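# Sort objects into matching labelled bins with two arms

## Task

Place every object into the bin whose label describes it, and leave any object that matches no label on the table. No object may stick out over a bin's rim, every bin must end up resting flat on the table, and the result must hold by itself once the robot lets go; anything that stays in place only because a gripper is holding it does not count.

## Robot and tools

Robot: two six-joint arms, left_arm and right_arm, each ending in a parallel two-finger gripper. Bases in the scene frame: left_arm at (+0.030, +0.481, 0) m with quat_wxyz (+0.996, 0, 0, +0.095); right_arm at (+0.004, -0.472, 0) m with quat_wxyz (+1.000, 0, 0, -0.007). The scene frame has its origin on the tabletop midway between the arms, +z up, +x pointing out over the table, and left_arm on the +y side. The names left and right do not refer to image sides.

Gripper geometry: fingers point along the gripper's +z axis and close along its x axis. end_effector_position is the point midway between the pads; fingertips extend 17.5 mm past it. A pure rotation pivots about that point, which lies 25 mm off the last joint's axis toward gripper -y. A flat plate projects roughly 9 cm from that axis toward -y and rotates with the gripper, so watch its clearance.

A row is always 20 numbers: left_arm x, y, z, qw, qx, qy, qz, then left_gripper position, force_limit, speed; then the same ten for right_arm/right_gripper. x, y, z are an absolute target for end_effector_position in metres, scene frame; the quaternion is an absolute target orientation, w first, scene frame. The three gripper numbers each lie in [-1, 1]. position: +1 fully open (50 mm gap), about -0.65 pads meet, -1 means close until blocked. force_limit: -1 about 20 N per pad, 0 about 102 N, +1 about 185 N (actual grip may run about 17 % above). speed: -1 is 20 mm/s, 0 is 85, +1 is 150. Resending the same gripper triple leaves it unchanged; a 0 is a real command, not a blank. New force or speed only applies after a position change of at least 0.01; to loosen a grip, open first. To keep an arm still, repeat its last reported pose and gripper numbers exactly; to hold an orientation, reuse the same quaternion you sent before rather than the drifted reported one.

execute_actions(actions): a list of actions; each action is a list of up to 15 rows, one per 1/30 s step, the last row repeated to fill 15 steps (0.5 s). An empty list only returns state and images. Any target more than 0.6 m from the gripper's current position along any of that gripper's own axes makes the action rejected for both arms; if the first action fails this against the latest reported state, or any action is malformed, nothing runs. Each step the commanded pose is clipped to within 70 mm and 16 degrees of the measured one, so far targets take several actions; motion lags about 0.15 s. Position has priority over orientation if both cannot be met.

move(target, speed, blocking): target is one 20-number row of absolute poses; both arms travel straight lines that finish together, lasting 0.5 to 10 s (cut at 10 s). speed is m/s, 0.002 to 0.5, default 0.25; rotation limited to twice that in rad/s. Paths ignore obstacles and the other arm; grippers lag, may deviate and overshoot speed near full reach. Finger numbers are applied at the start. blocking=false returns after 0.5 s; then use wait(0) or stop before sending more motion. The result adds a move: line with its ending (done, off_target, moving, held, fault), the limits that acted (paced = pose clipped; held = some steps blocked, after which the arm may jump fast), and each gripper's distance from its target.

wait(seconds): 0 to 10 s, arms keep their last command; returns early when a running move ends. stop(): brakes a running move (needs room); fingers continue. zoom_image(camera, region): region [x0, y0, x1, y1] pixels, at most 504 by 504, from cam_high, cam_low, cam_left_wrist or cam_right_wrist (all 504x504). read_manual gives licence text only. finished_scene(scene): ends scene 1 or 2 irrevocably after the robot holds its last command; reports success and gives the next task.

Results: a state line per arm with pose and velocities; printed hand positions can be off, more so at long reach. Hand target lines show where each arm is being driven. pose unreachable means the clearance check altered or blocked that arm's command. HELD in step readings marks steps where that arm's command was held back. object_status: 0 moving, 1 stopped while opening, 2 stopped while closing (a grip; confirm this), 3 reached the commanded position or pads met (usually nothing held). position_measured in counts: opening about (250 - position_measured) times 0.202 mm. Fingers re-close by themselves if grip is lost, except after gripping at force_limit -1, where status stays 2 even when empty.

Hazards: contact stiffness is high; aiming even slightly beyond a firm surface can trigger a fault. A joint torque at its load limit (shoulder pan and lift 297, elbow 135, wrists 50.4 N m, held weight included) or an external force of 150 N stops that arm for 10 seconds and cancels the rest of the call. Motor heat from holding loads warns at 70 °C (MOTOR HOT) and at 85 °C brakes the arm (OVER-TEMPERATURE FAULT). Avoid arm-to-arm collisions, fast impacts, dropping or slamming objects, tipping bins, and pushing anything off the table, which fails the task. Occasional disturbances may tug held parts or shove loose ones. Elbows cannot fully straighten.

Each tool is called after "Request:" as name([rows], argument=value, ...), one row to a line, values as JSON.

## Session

Request:
execute_actions(actions=[])

Scene clock: 0.00 s.
left_arm: end_effector_position=(+0.3085, +0.5586, +0.1137) position_measured=3 object_status=3 end_effector_quat_wxyz=(+0.283, +0.935, -0.101, +0.187) end_effector_velocity=(-0.000, -0.001, -0.001) end_effector_angular_velocity=(-0.001, +0.001, -0.001) | right_arm: end_effector_position=(+0.6995, -0.0683, +0.3106) position_measured=3 object_status=3 end_effector_quat_wxyz=(-0.019, +0.896, -0.442, -0.032) end_effector_velocity=(-0.000, +0.001, +0.000) end_effector_angular_velocity=(+0.002, -0.001, +0.002)
Joint positions: left_arm=[ 3.173 -2.042  2.851 -2.586 -2.235  1.935] | right_arm=[ 3.419 -1.399  1.745 -1.893 -1.5    2.751]
Joint velocities: left_arm=[-0.001  0.001  0.001 -0.    -0.     0.   ] | right_arm=[ 0.001 -0.001  0.001 -0.001  0.001 -0.001]
Motor temperatures (°C, as the motors report them): left_arm=[29 27 26 31 30 33] | right_arm=[24 26 26 35 29 30]
Hand target (left_arm): +0.309, +0.559, +0.114; +0.283, +0.935, -0.101, +0.187
Hand target (right_arm): +0.700, -0.068, +0.311; -0.019, +0.896, -0.442, -0.032

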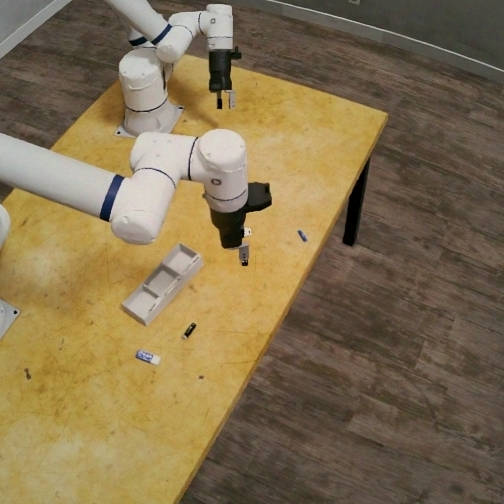

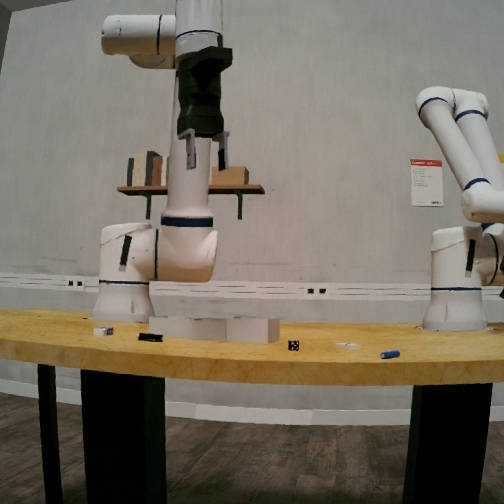

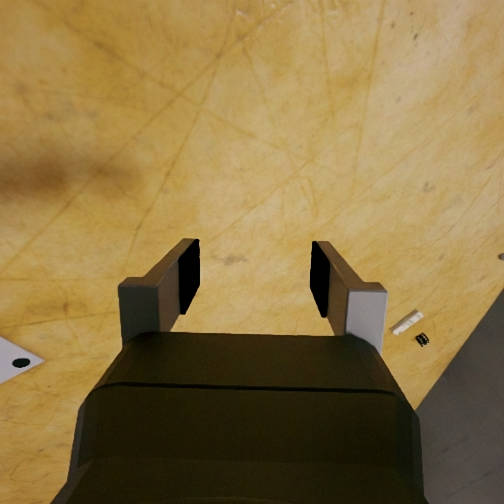

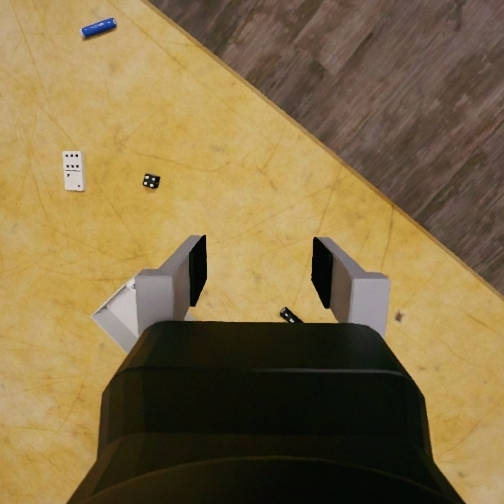

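Request:
move(target=[0.6,0.33,0.2,0,0.7071,-0.7071,0,1,-0.5,0.5,0.47,-0.14,0.28,0,0.7071,-0.7071,0,1,-0.5,0.5], speed=0.45)

Request:
zoom_image(camera="cam_right_wrist", region=[100,50,450,280])

Scene clock: 2.43 s.
left_arm: end_effector_position=(+0.6004, +0.3295, +0.2008) position_measured=3 object_status=3 end_effector_quat_wxyz=(-0.001, -0.707, +0.707, -0.002) end_effector_velocity=(+0.002, -0.002, +0.001) end_effector_angular_velocity=(+0.004, -0.001, -0.008) | right_arm: end_effector_position=(+0.4700, -0.1399, +0.2805) position_measured=3 object_status=3 end_effector_quat_wxyz=(+0.000, +0.707, -0.707, +0.000) end_effector_velocity=(-0.001, -0.000, +0.001) end_effector_angular_velocity=(+0.000, -0.002, -0.004)
Joint positions: left_arm=[ 2.365 -1.668  2.245 -2.151 -1.574  2.554] | right_arm=[ 3.472 -1.77   2.169 -1.97  -1.571  3.459]
Joint velocities: left_arm=[-0.002  0.003 -0.004  0.003  0.004  0.006] | right_arm=[ 0.    -0.003  0.001  0.    -0.001  0.004]
Motor temperatures (°C, as the motors report them): left_arm=[29 27 26 31 30 33] | right_arm=[24 26 26 35 29 30]
Hand target (left_arm): +0.601, +0.329, +0.201; +0.001, +0.707, -0.707, +0.002
Hand target (right_arm): +0.470, -0.140, +0.280; +0.000, +0.707, -0.707, +0.000
Off the commanded pose (left_arm): 0.001 m, 0 deg.
Off the commanded pose (right_arm): 0.000 m, 0 deg.
move: done

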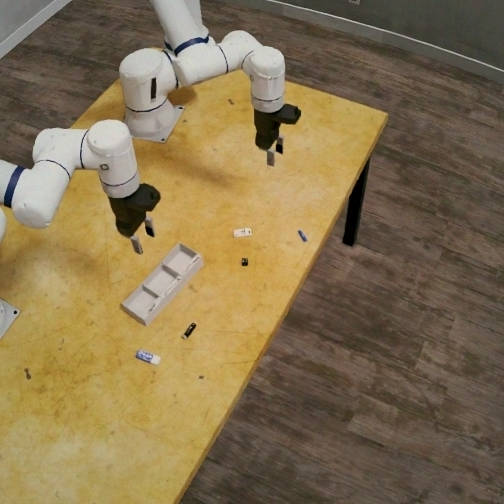

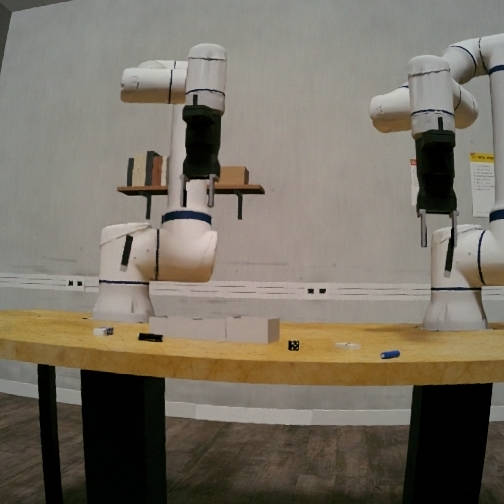

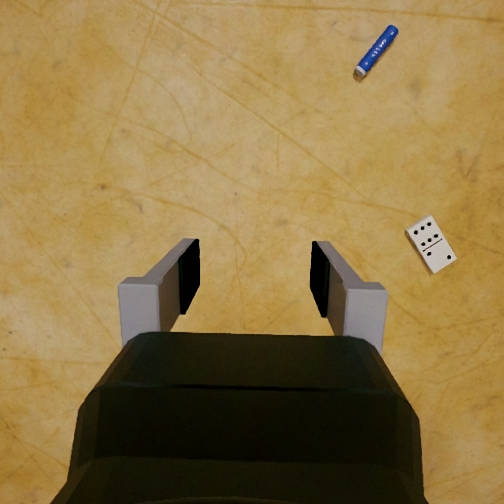

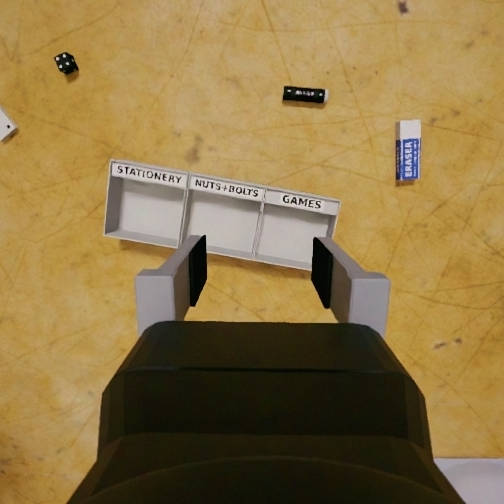

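Region (100, 50, 450, 280) of cam_right_wrist's 504x504 image, scaled by 1.440, with more detail than that image has; it fills the top 331 rows of this view, and the rest is white.

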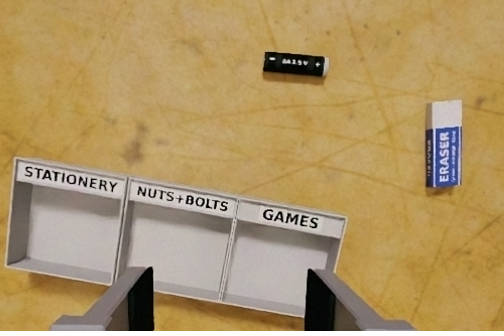

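Request:
zoom_image(camera="cam_left_wrist", region=[330,10,430,100])

Request:
zoom_image(camera="cam_high", region=[0,320,240,440])

Request:
zoom_image(camera="cam_right_wrist", region=[30,30,110,100])

Region (330, 10, 430, 100) of cam_left_wrist's 504x504 image, scaled by 5.040, with more detail than that image has; it fills the top 454 rows of this view, and the rest is white.

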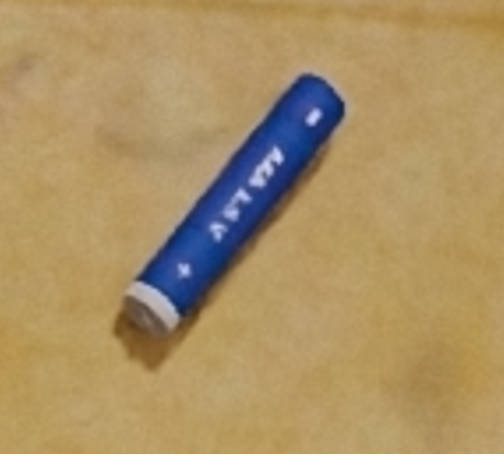

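Region (0, 320, 240, 440) of cam_high's 504x504 image, scaled by 2.100, with more detail than that image has.

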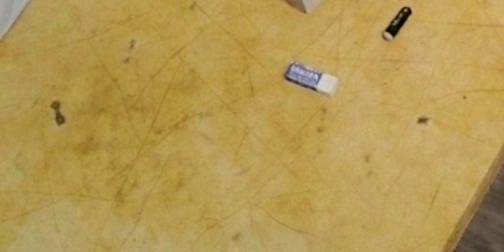

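Region (30, 30, 110, 100) of cam_right_wrist's 504x504 image, scaled by 6.300, with more detail than that image has; it fills the top 441 rows of this view, and the rest is white.

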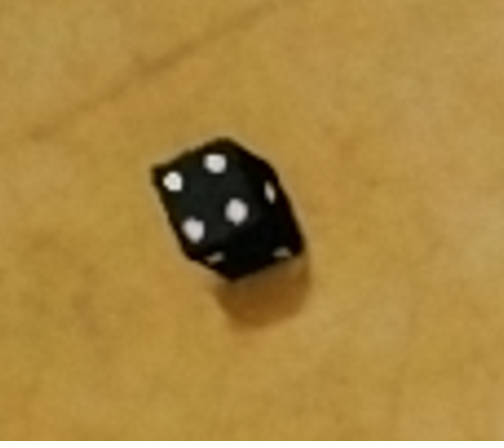

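Request:
move(target=[0.55,0.62,0.2,0,0.7071,-0.7071,0,1,-0.5,0.5,0.536,-0.308,0.045,0,0.737,-0.676,0,1,-0.5,0.5], speed=0.4)

Scene clock: 4.33 s.
left_arm: end_effector_position=(+0.5494, +0.6206, +0.1999) position_measured=3 object_status=3 end_effector_quat_wxyz=(+0.001, -0.707, +0.707, +0.001) end_effector_velocity=(-0.000, +0.002, +0.000) end_effector_angular_velocity=(-0.001, -0.001, +0.000) | right_arm: end_effector_position=(+0.5348, -0.3076, +0.0456) position_measured=3 object_status=3 end_effector_quat_wxyz=(-0.000, +0.737, -0.676, -0.001) end_effector_velocity=(-0.000, -0.000, -0.002) end_effector_angular_velocity=(+0.001, +0.001, +0.000)
Joint positions: left_arm=[ 2.874 -1.766  2.326 -2.13  -1.568  3.063] | right_arm=[ 3.123 -1.484  2.441 -2.527 -1.569  3.023]
Joint velocities: left_arm=[ 0.004 -0.     0.    -0.    -0.001  0.003] | right_arm=[-0.001  0.004  0.001 -0.004  0.001 -0.001]
Motor temperatures (°C, as the motors report them): left_arm=[29 27 26 31 30 33] | right_arm=[24 26 26 35 29 30]
Hand target (left_arm): +0.549, +0.621, +0.200; -0.001, +0.707, -0.707, -0.001
Hand target (right_arm): +0.535, -0.308, +0.045; -0.000, +0.737, -0.676, -0.001
Off the commanded pose (left_arm): 0.001 m, 0 deg.
Off the commanded pose (right_arm): 0.001 m, 0 deg.
move: done

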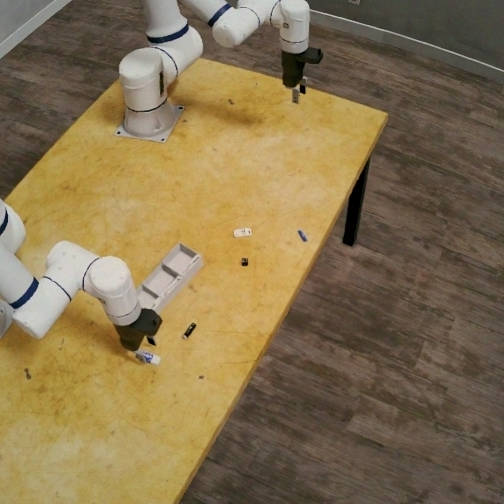

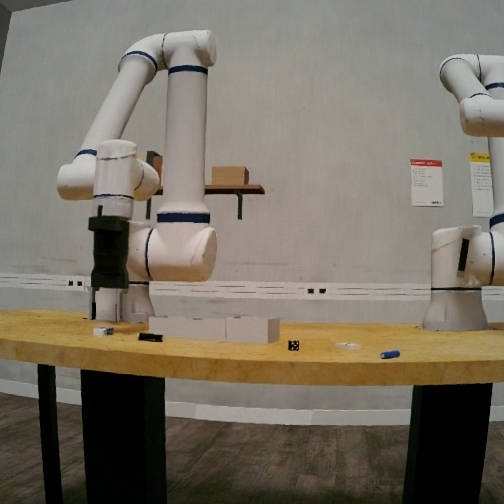

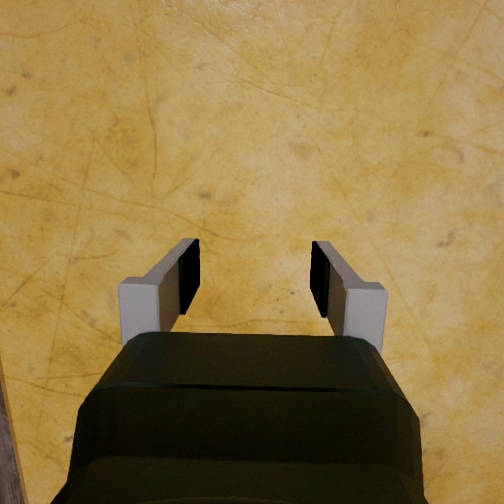

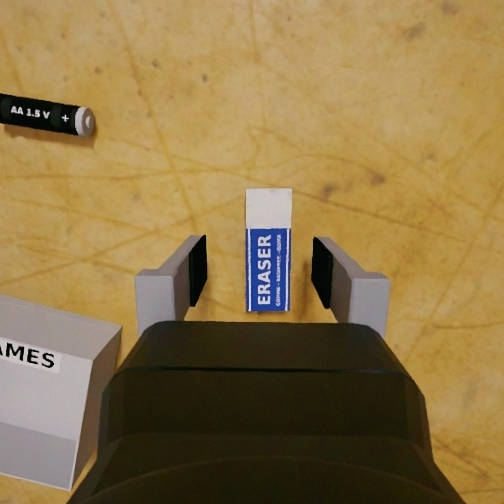

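Request:
move(target=[0.55,0.62,0.2,0,0.7071,-0.7071,0,1,-0.5,0.5,0.535,-0.312,0.02,0,0.74,-0.672,0,1,-0.5,0.5], speed=0.08)

Request:
move(target=[0.55,0.62,0.2,0,0.7071,-0.7071,0,1,-0.5,0.5,0.535,-0.312,0.02,0,0.74,-0.672,0,-1,-0.5,0.5])

Request:
move(target=[0.55,0.62,0.2,0,0.7071,-0.7071,0,1,-0.5,0.5,0.535,-0.3,0.085,0,0.84,-0.54,0,-1,-0.5,0.5], speed=0.4)

Request:
move(target=[0.55,0.62,0.2,0,0.7071,-0.7071,0,1,-0.5,0.5,0.468,-0.017,0.082,0,0.995,-0.096,0,-1,-0.5,0.5], speed=0.5)

Scene clock: 5.60 s.
left_arm: end_effector_position=(+0.5500, +0.6200, +0.2000) position_measured=3 object_status=3 end_effector_quat_wxyz=(+0.000, -0.707, +0.707, +0.000) end_effector_velocity=(+0.000, -0.000, -0.000) end_effector_angular_velocity=(-0.000, -0.000, -0.000) | right_arm: end_effector_position=(+0.5349, -0.3120, +0.0202) position_measured=3 object_status=3 end_effector_quat_wxyz=(-0.000, +0.740, -0.672, -0.000) end_effector_velocity=(+0.000, +0.001, -0.002) end_effector_angular_velocity=(+0.001, -0.001, +0.002)
Joint positions: left_arm=[ 2.875 -1.765  2.325 -2.13  -1.571  3.064] | right_arm=[ 3.115 -1.431  2.458 -2.597 -1.571  3.005]
Joint velocities: left_arm=[-0.     0.001 -0.    -0.001 -0.     0.   ] | right_arm=[ 0.001  0.005  0.001 -0.006  0.001 -0.001]
Motor temperatures (°C, as the motors report them): left_arm=[29 27 26 31 30 33] | right_arm=[24 26 26 35 29 30]
Hand target (left_arm): +0.550, +0.620, +0.200; +0.000, +0.707, -0.707, -0.000
Hand target (right_arm): +0.535, -0.312, +0.020; -0.000, +0.740, -0.672, -0.000
Off the commanded pose (left_arm): 0.000 m, 0 deg.
Off the commanded pose (right_arm): 0.000 m, 0 deg.
move: done

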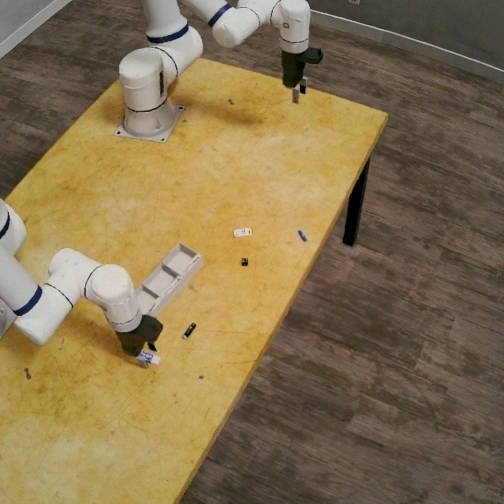

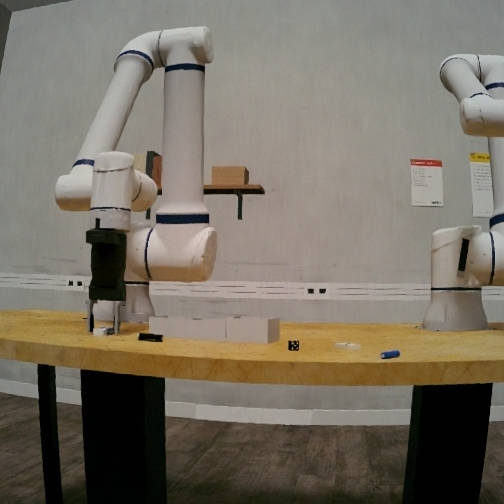

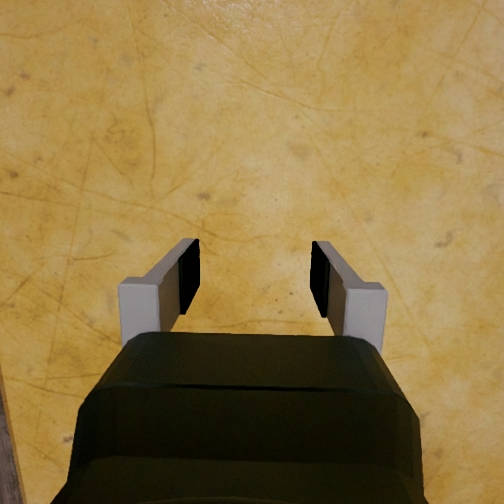

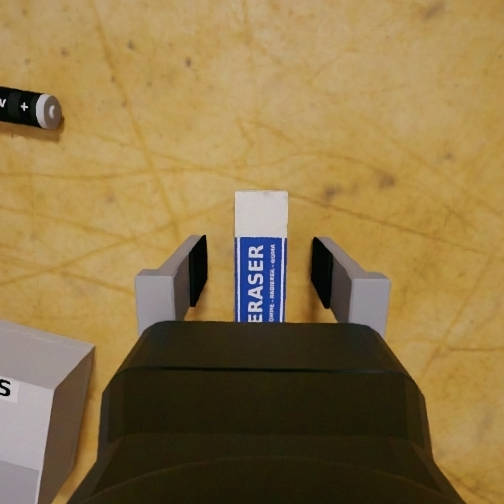

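Scene clock: 6.30 s.
left_arm: end_effector_position=(+0.5500, +0.6200, +0.2000) position_measured=3 object_status=3 end_effector_quat_wxyz=(+0.000, -0.707, +0.707, +0.000) end_effector_velocity=(-0.001, +0.001, -0.000) end_effector_angular_velocity=(+0.001, +0.000, +0.001) | right_arm: end_effector_position=(+0.5350, -0.3120, +0.0200) position_measured=144 object_status=2 end_effector_quat_wxyz=(-0.000, +0.740, -0.672, -0.000) end_effector_velocity=(+0.001, +0.000, +0.000) end_effector_angular_velocity=(+0.002, -0.002, -0.001)
Joint positions: left_arm=[ 2.875 -1.765  2.325 -2.13  -1.571  3.064] | right_arm=[ 3.115 -1.431  2.458 -2.598 -1.571  3.005]
Joint velocities: left_arm=[ 0.002 -0.     0.001 -0.     0.001  0.   ] | right_arm=[-0.     0.    -0.001 -0.001  0.002  0.001]
Motor temperatures (°C, as the motors report them): left_arm=[29 27 26 31 30 33] | right_arm=[24 26 26 35 29 30]
Hand target (left_arm): +0.550, +0.620, +0.200; +0.000, +0.707, -0.707, -0.000
Hand target (right_arm): +0.535, -0.312, +0.020; -0.000, +0.740, -0.672, -0.000
Off the commanded pose (left_arm): 0.000 m, 0 deg.
Off the commanded pose (right_arm): 0.000 m, 0 deg.
move: done

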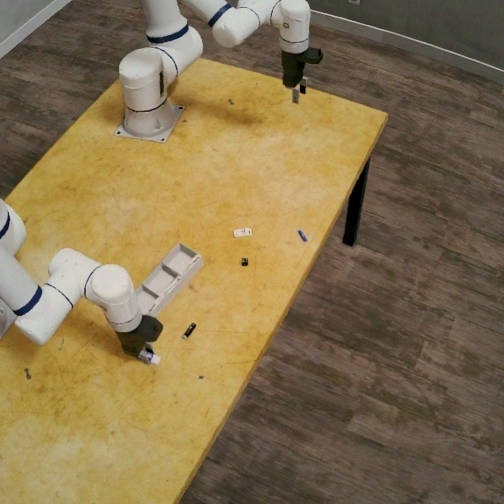

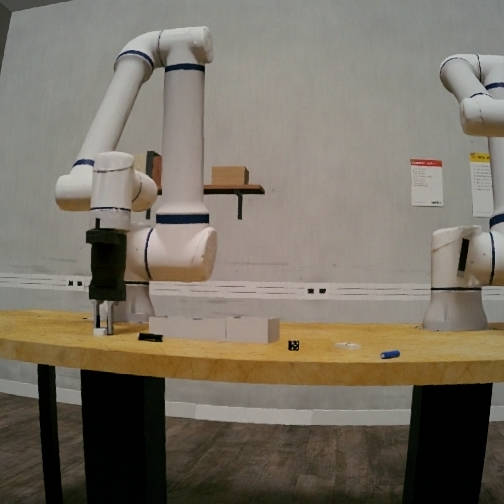

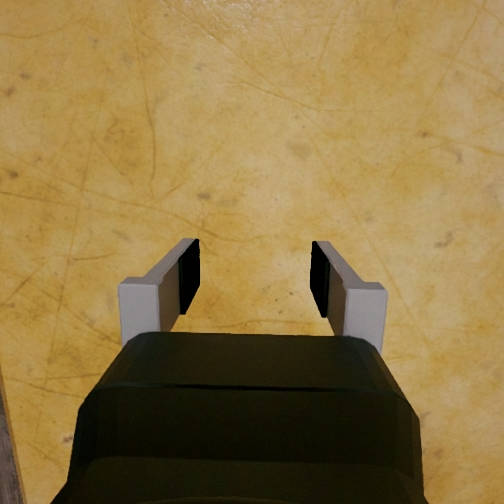

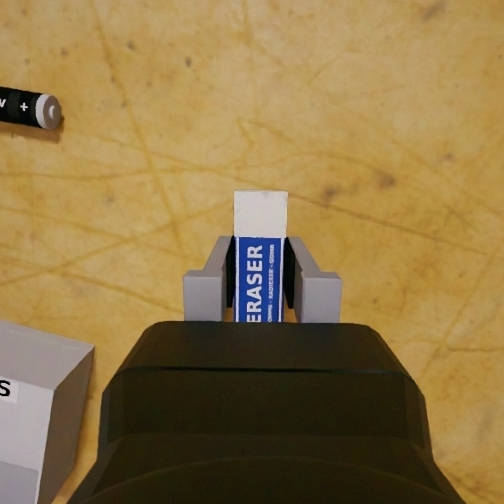

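Scene clock: 7.27 s.
left_arm: end_effector_position=(+0.5500, +0.6200, +0.2000) position_measured=3 object_status=3 end_effector_quat_wxyz=(+0.000, -0.707, +0.707, +0.000) end_effector_velocity=(+0.001, -0.000, -0.000) end_effector_angular_velocity=(-0.000, +0.000, -0.001) | right_arm: end_effector_position=(+0.5352, -0.3000, +0.0846) position_measured=144 object_status=2 end_effector_quat_wxyz=(+0.000, +0.841, -0.541, +0.000) end_effector_velocity=(+0.001, +0.000, +0.002) end_effector_angular_velocity=(+0.002, +0.001, +0.010)
Joint positions: left_arm=[ 2.875 -1.765  2.325 -2.13  -1.571  3.064] | right_arm=[ 3.123 -1.556  2.409 -2.424 -1.571  2.682]
Joint velocities: left_arm=[-0.     0.001 -0.    -0.001 -0.     0.   ] | right_arm=[-0.001 -0.003 -0.003  0.007  0.002 -0.011]
Motor temperatures (°C, as the motors report them): left_arm=[29 27 26 31 30 33] | right_arm=[24 26 26 35 29 30]
Hand target (left_arm): +0.550, +0.620, +0.200; +0.000, +0.707, -0.707, +0.000
Hand target (right_arm): +0.535, -0.300, +0.085; +0.000, +0.841, -0.541, +0.000
Off the commanded pose (left_arm): 0.000 m, 0 deg.
Off the commanded pose (right_arm): 0.000 m, 0 deg.
move: done

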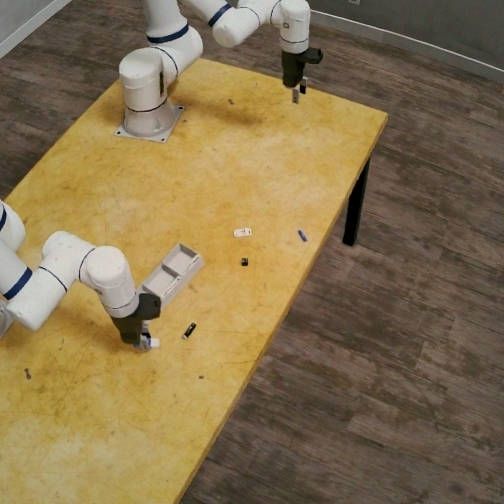

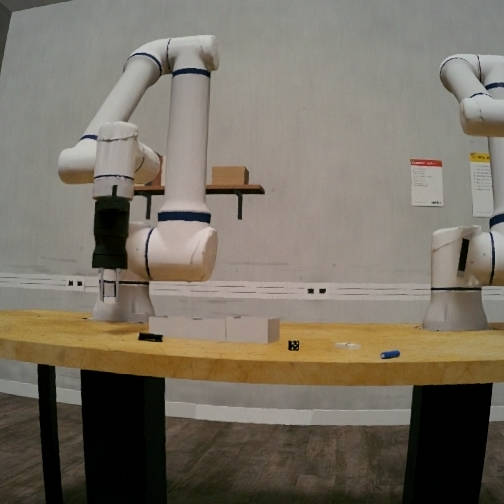

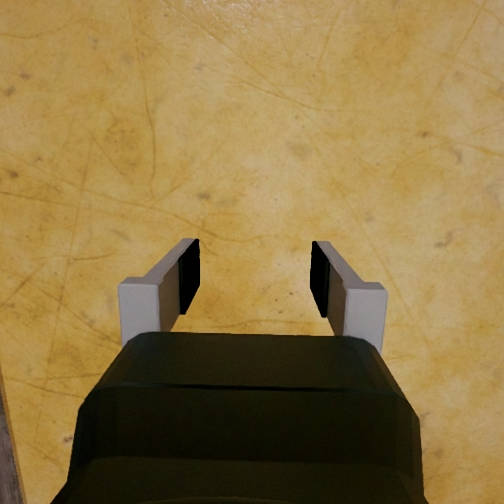

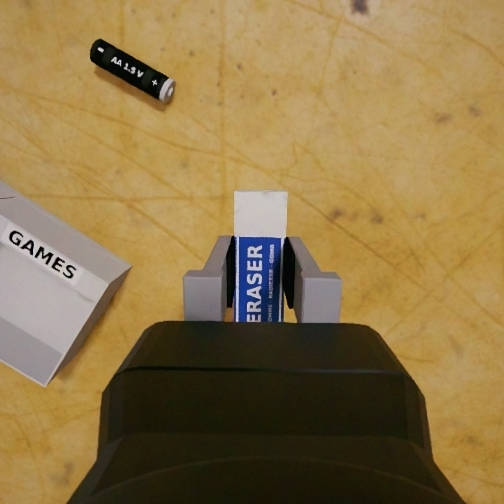

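Scene clock: 8.87 s.
left_arm: end_effector_position=(+0.5500, +0.6200, +0.2000) position_measured=3 object_status=3 end_effector_quat_wxyz=(+0.000, -0.707, +0.707, -0.000) end_effector_velocity=(+0.000, +0.000, -0.000) end_effector_angular_velocity=(+0.000, +0.001, +0.000) | right_arm: end_effector_position=(+0.4684, -0.0181, +0.0818) position_measured=144 object_status=2 end_effector_quat_wxyz=(+0.001, +0.995, -0.096, +0.000) end_effector_velocity=(-0.002, +0.002, -0.001) end_effector_angular_velocity=(+0.000, +0.002, +0.004)
Joint positions: left_arm=[ 2.875 -1.765  2.325 -2.13  -1.571  3.064] | right_arm=[ 3.621 -1.403  2.24  -2.408 -1.573  2.23 ]
Joint velocities: left_arm=[ 0.001  0.001 -0.     0.     0.     0.   ] | right_arm=[ 0.004  0.002 -0.001  0.001  0.001 -0.   ]
Motor temperatures (°C, as the motors report them): left_arm=[29 27 26 31 30 33] | right_arm=[24 26 26 35 29 30]
Hand target (left_arm): +0.550, +0.620, +0.200; +0.000, +0.707, -0.707, +0.000
Hand target (right_arm): +0.468, -0.018, +0.082; +0.001, +0.995, -0.096, +0.000
Off the commanded pose (left_arm): 0.000 m, 0 deg.
Off the commanded pose (right_arm): 0.001 m, 0 deg.
move: done

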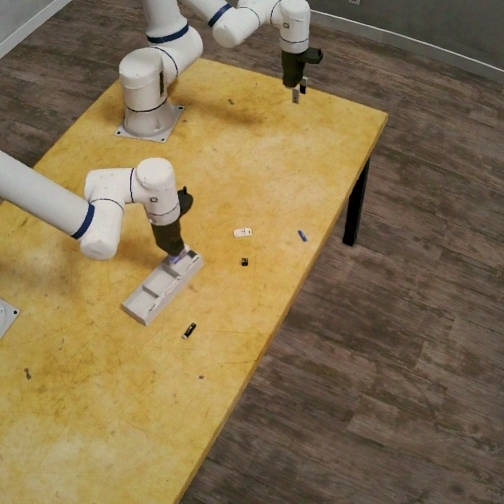

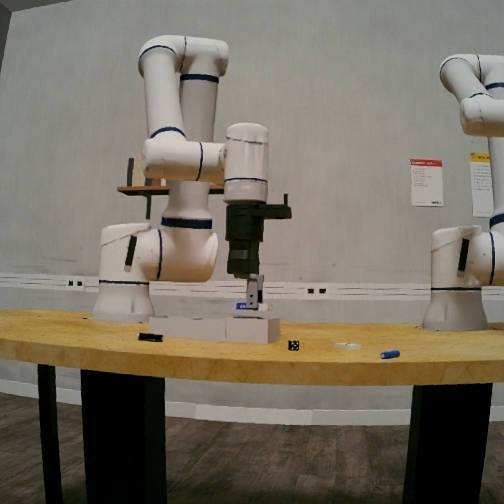

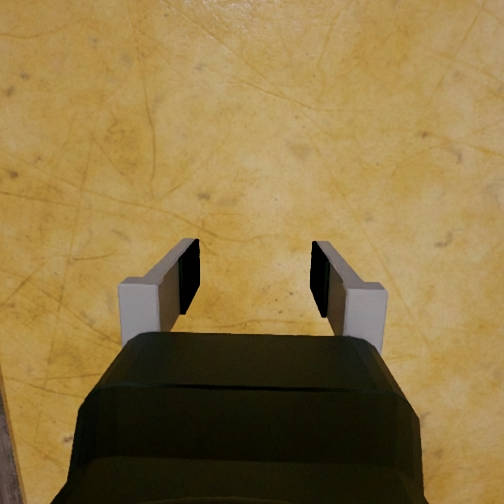

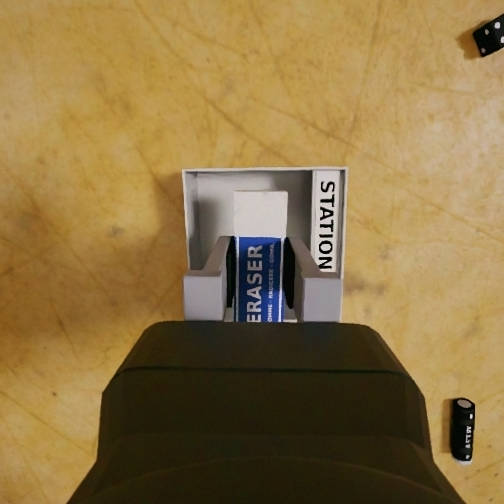

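Request:
move(target=[0.55,0.62,0.2,0,0.7071,-0.7071,0,1,-0.5,0.5,0.463,-0.017,0.028,0,0.995,-0.096,0,-1,-0.5,0.5], speed=0.1)

Request:
move(target=[0.55,0.62,0.2,0,0.7071,-0.7071,0,1,-0.5,0.5,0.463,-0.017,0.028,0,0.995,-0.096,0,0.25,-0.5,0.5])

Request:
move(target=[0.55,0.62,0.2,0,0.7071,-0.7071,0,1,-0.5,0.5,0.463,-0.017,0.095,0,0.995,-0.096,0,0.25,-0.5,0.5])

Request:
move(target=[0.55,0.62,0.2,0,0.7071,-0.7071,0,1,-0.5,0.5,0.572,0.17,0.05,0,0.879,-0.477,0,1,-0.5,0.5], speed=0.5)

Scene clock: 10.30 s.
left_arm: end_effector_position=(+0.5500, +0.6200, +0.2000) position_measured=3 object_status=3 end_effector_quat_wxyz=(-0.000, -0.707, +0.707, -0.000) end_effector_velocity=(-0.000, +0.001, -0.000) end_effector_angular_velocity=(-0.000, +0.000, +0.001) | right_arm: end_effector_position=(+0.4629, -0.0171, +0.0283) position_measured=144 object_status=2 end_effector_quat_wxyz=(+0.000, +0.995, -0.096, +0.000) end_effector_velocity=(+0.001, +0.000, -0.002) end_effector_angular_velocity=(+0.001, -0.003, -0.002)
Joint positions: left_arm=[ 2.875 -1.765  2.325 -2.13  -1.571  3.064] | right_arm=[ 3.625 -1.319  2.277 -2.529 -1.571  2.234]
Joint velocities: left_arm=[ 0.001  0.    -0.     0.    -0.     0.   ] | right_arm=[-0.     0.004  0.001 -0.007 -0.001  0.002]
Motor temperatures (°C, as the motors report them): left_arm=[29 27 26 31 30 33] | right_arm=[24 26 26 35 29 30]
Hand target (left_arm): +0.550, +0.620, +0.200; +0.000, +0.707, -0.707, +0.000
Hand target (right_arm): +0.463, -0.017, +0.028; +0.000, +0.995, -0.096, +0.000
Off the commanded pose (left_arm): 0.000 m, 0 deg.
Off the commanded pose (right_arm): 0.000 m, 0 deg.
move: done

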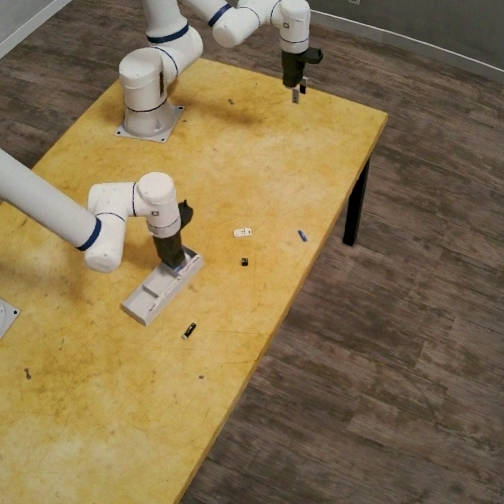

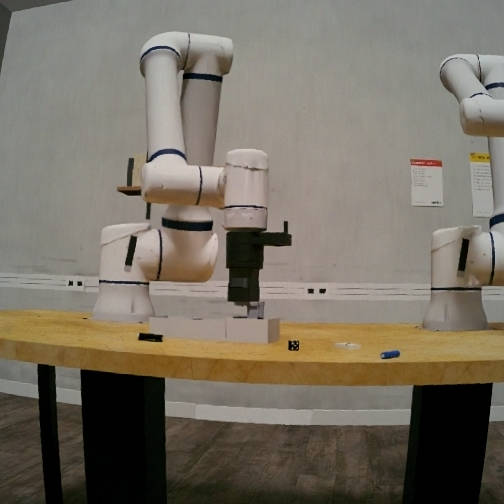

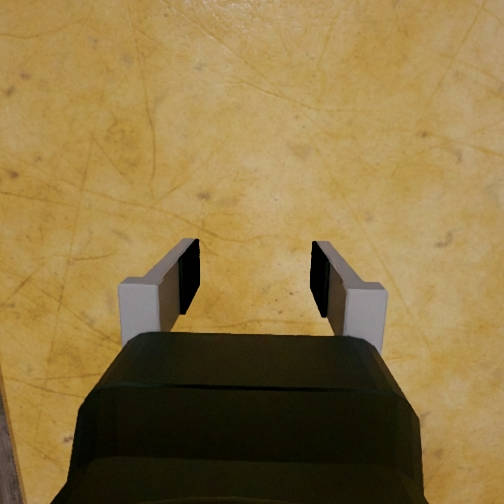

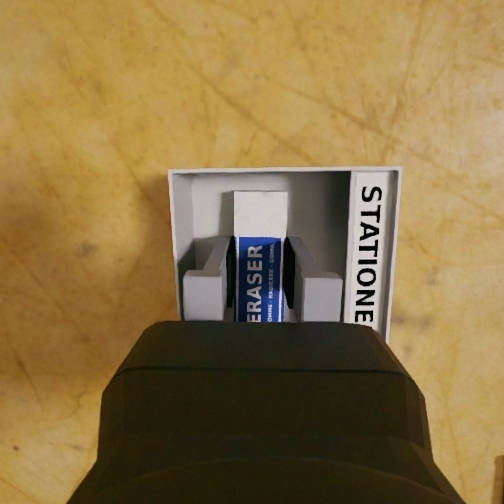

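Scene clock: 11.00 s.
left_arm: end_effector_position=(+0.5500, +0.6200, +0.2000) position_measured=3 object_status=3 end_effector_quat_wxyz=(-0.000, -0.707, +0.707, -0.000) end_effector_velocity=(+0.000, +0.000, +0.000) end_effector_angular_velocity=(+0.000, -0.000, +0.000) | right_arm: end_effector_position=(+0.4629, -0.0171, +0.0279) position_measured=116 object_status=3 end_effector_quat_wxyz=(+0.000, +0.995, -0.096, -0.000) end_effector_velocity=(-0.001, +0.000, +0.000) end_effector_angular_velocity=(-0.001, -0.001, +0.003)
Joint positions: left_arm=[ 2.875 -1.765  2.325 -2.13  -1.571  3.064] | right_arm=[ 3.625 -1.319  2.277 -2.529 -1.571  2.234]
Joint velocities: left_arm=[ 0.     0.    -0.001  0.     0.     0.   ] | right_arm=[ 0.002 -0.001  0.001 -0.    -0.001 -0.001]
Motor temperatures (°C, as the motors report them): left_arm=[29 27 26 31 30 33] | right_arm=[24 26 26 35 29 30]
Hand target (left_arm): +0.550, +0.620, +0.200; +0.000, +0.707, -0.707, +0.000
Hand target (right_arm): +0.463, -0.017, +0.028; -0.000, +0.995, -0.096, +0.000
Off the commanded pose (left_arm): 0.000 m, 0 deg.
Off the commanded pose (right_arm): 0.000 m, 0 deg.
move: done

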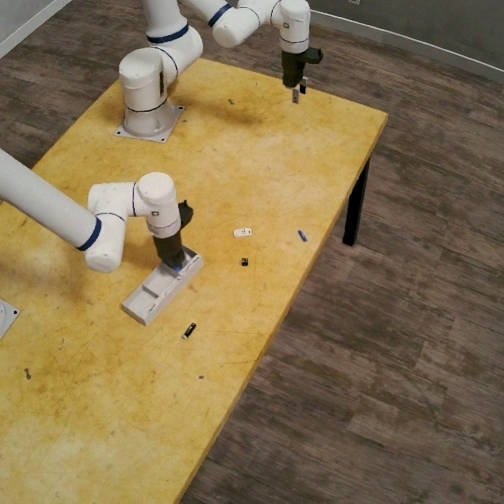

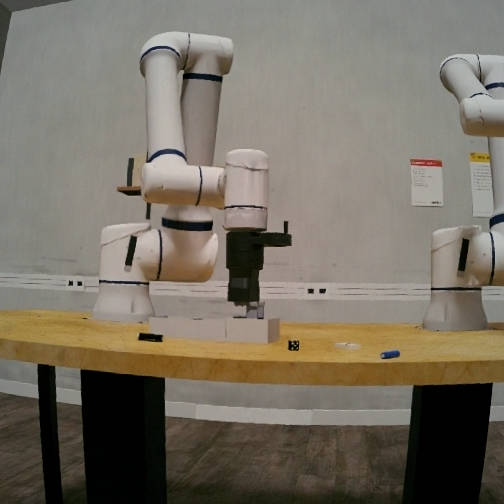

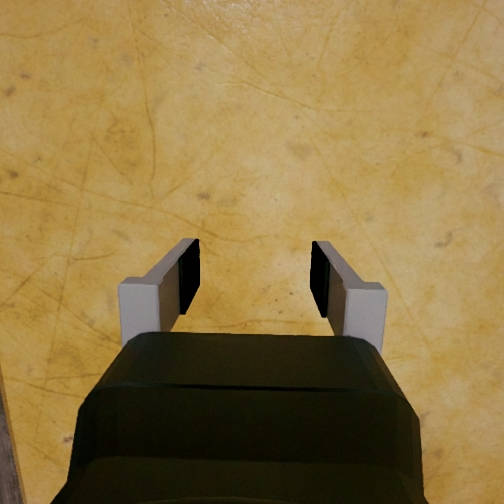

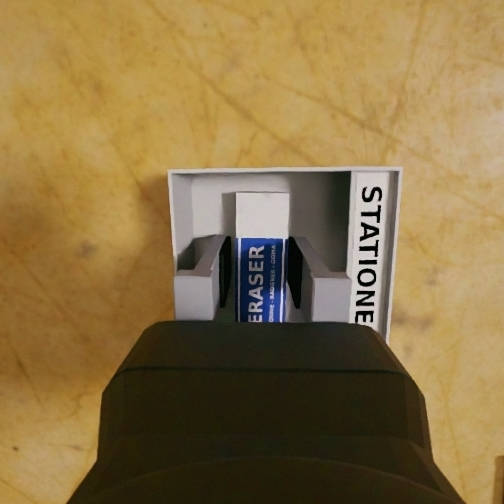

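Scene clock: 11.90 s.
left_arm: end_effector_position=(+0.5500, +0.6200, +0.2000) position_measured=3 object_status=3 end_effector_quat_wxyz=(+0.000, -0.707, +0.707, -0.000) end_effector_velocity=(+0.000, +0.000, +0.000) end_effector_angular_velocity=(-0.001, -0.001, +0.001) | right_arm: end_effector_position=(+0.4632, -0.0169, +0.0947) position_measured=116 object_status=3 end_effector_quat_wxyz=(-0.000, +0.995, -0.096, -0.000) end_effector_velocity=(-0.001, -0.000, +0.002) end_effector_angular_velocity=(+0.000, +0.001, +0.000)
Joint positions: left_arm=[ 2.875 -1.765  2.325 -2.13  -1.571  3.064] | right_arm=[ 3.625 -1.427  2.237 -2.381 -1.571  2.234]
Joint velocities: left_arm=[ 0.001 -0.    -0.    -0.    -0.    -0.   ] | right_arm=[ 0.    -0.005 -0.     0.006  0.001 -0.   ]
Motor temperatures (°C, as the motors report them): left_arm=[29 27 26 31 30 33] | right_arm=[24 26 26 35 29 30]
Hand target (left_arm): +0.550, +0.620, +0.200; +0.000, +0.707, -0.707, +0.000
Hand target (right_arm): +0.463, -0.017, +0.095; -0.000, +0.995, -0.096, +0.000
Off the commanded pose (left_arm): 0.000 m, 0 deg.
Off the commanded pose (right_arm): 0.000 m, 0 deg.
move: done

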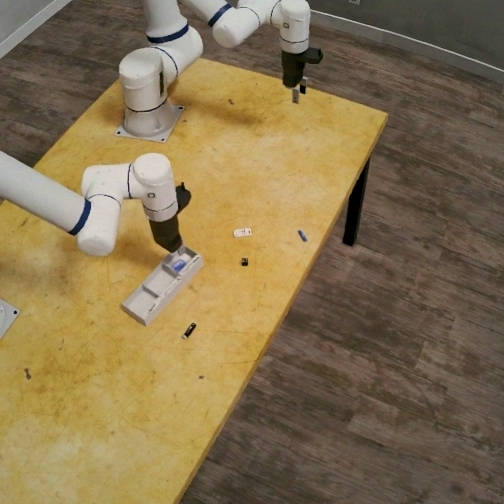

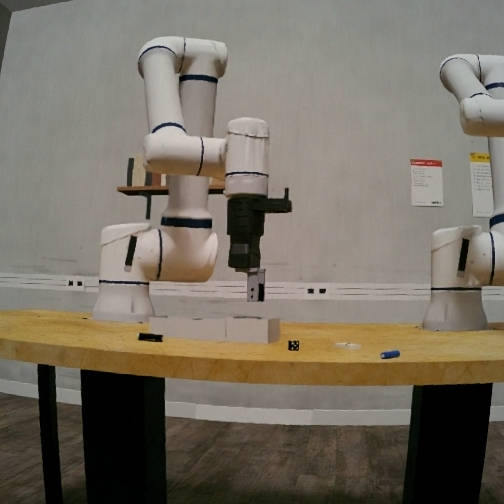

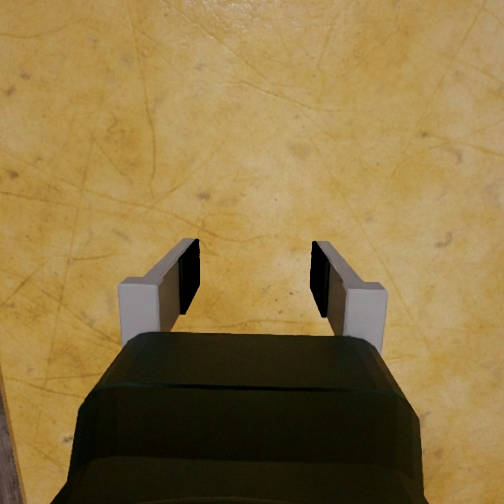

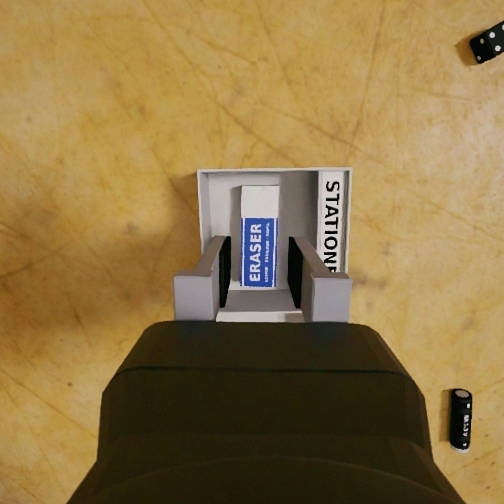

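Scene clock: 13.37 s.
left_arm: end_effector_position=(+0.5500, +0.6200, +0.2000) position_measured=3 object_status=3 end_effector_quat_wxyz=(-0.000, -0.707, +0.707, -0.000) end_effector_velocity=(-0.001, +0.001, -0.001) end_effector_angular_velocity=(+0.001, +0.001, +0.001) | right_arm: end_effector_position=(+0.5722, +0.1695, +0.0496) position_measured=3 object_status=3 end_effector_quat_wxyz=(+0.000, +0.879, -0.477, +0.000) end_effector_velocity=(+0.001, +0.001, -0.001) end_effector_angular_velocity=(-0.001, +0.001, -0.007)
Joint positions: left_arm=[ 2.875 -1.765  2.325 -2.13  -1.571  3.064] | right_arm=[ 3.794 -1.091  1.857 -2.337 -1.572  3.204]
Joint velocities: left_arm=[ 0.002  0.001  0.001 -0.     0.     0.   ] | right_arm=[ 0.001  0.003 -0.005  0.003 -0.001  0.008]
Motor temperatures (°C, as the motors report them): left_arm=[29 27 26 31 30 33] | right_arm=[24 26 26 35 29 30]
Hand target (left_arm): +0.550, +0.620, +0.200; -0.000, +0.707, -0.707, +0.000
Hand target (right_arm): +0.572, +0.170, +0.050; +0.000, +0.879, -0.477, +0.000
Off the commanded pose (left_arm): 0.000 m, 0 deg.
Off the commanded pose (right_arm): 0.001 m, 0 deg.
move: done

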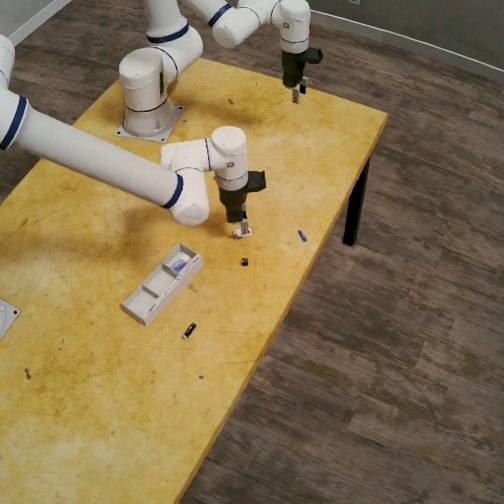

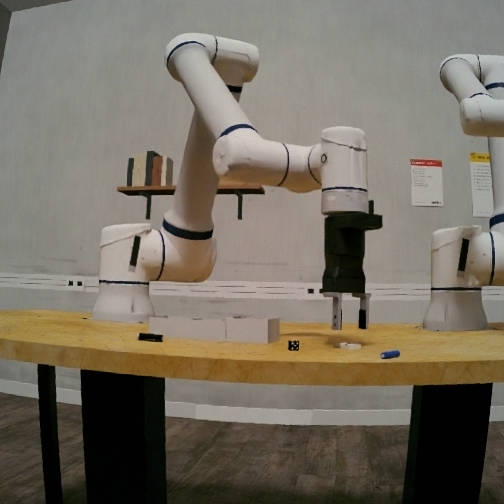

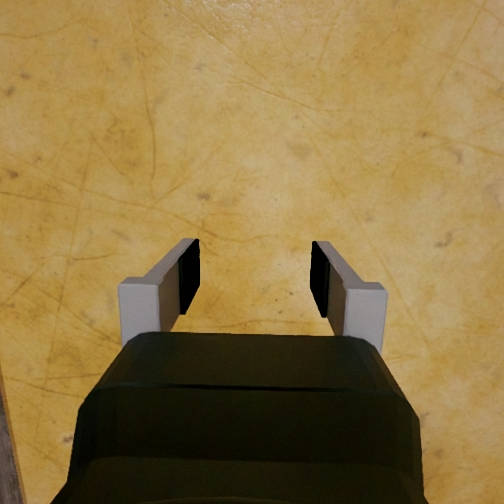

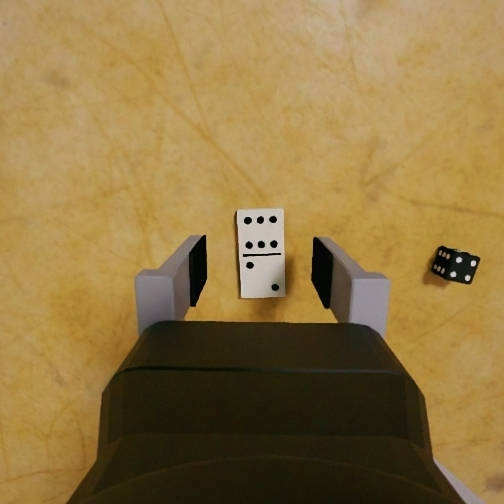

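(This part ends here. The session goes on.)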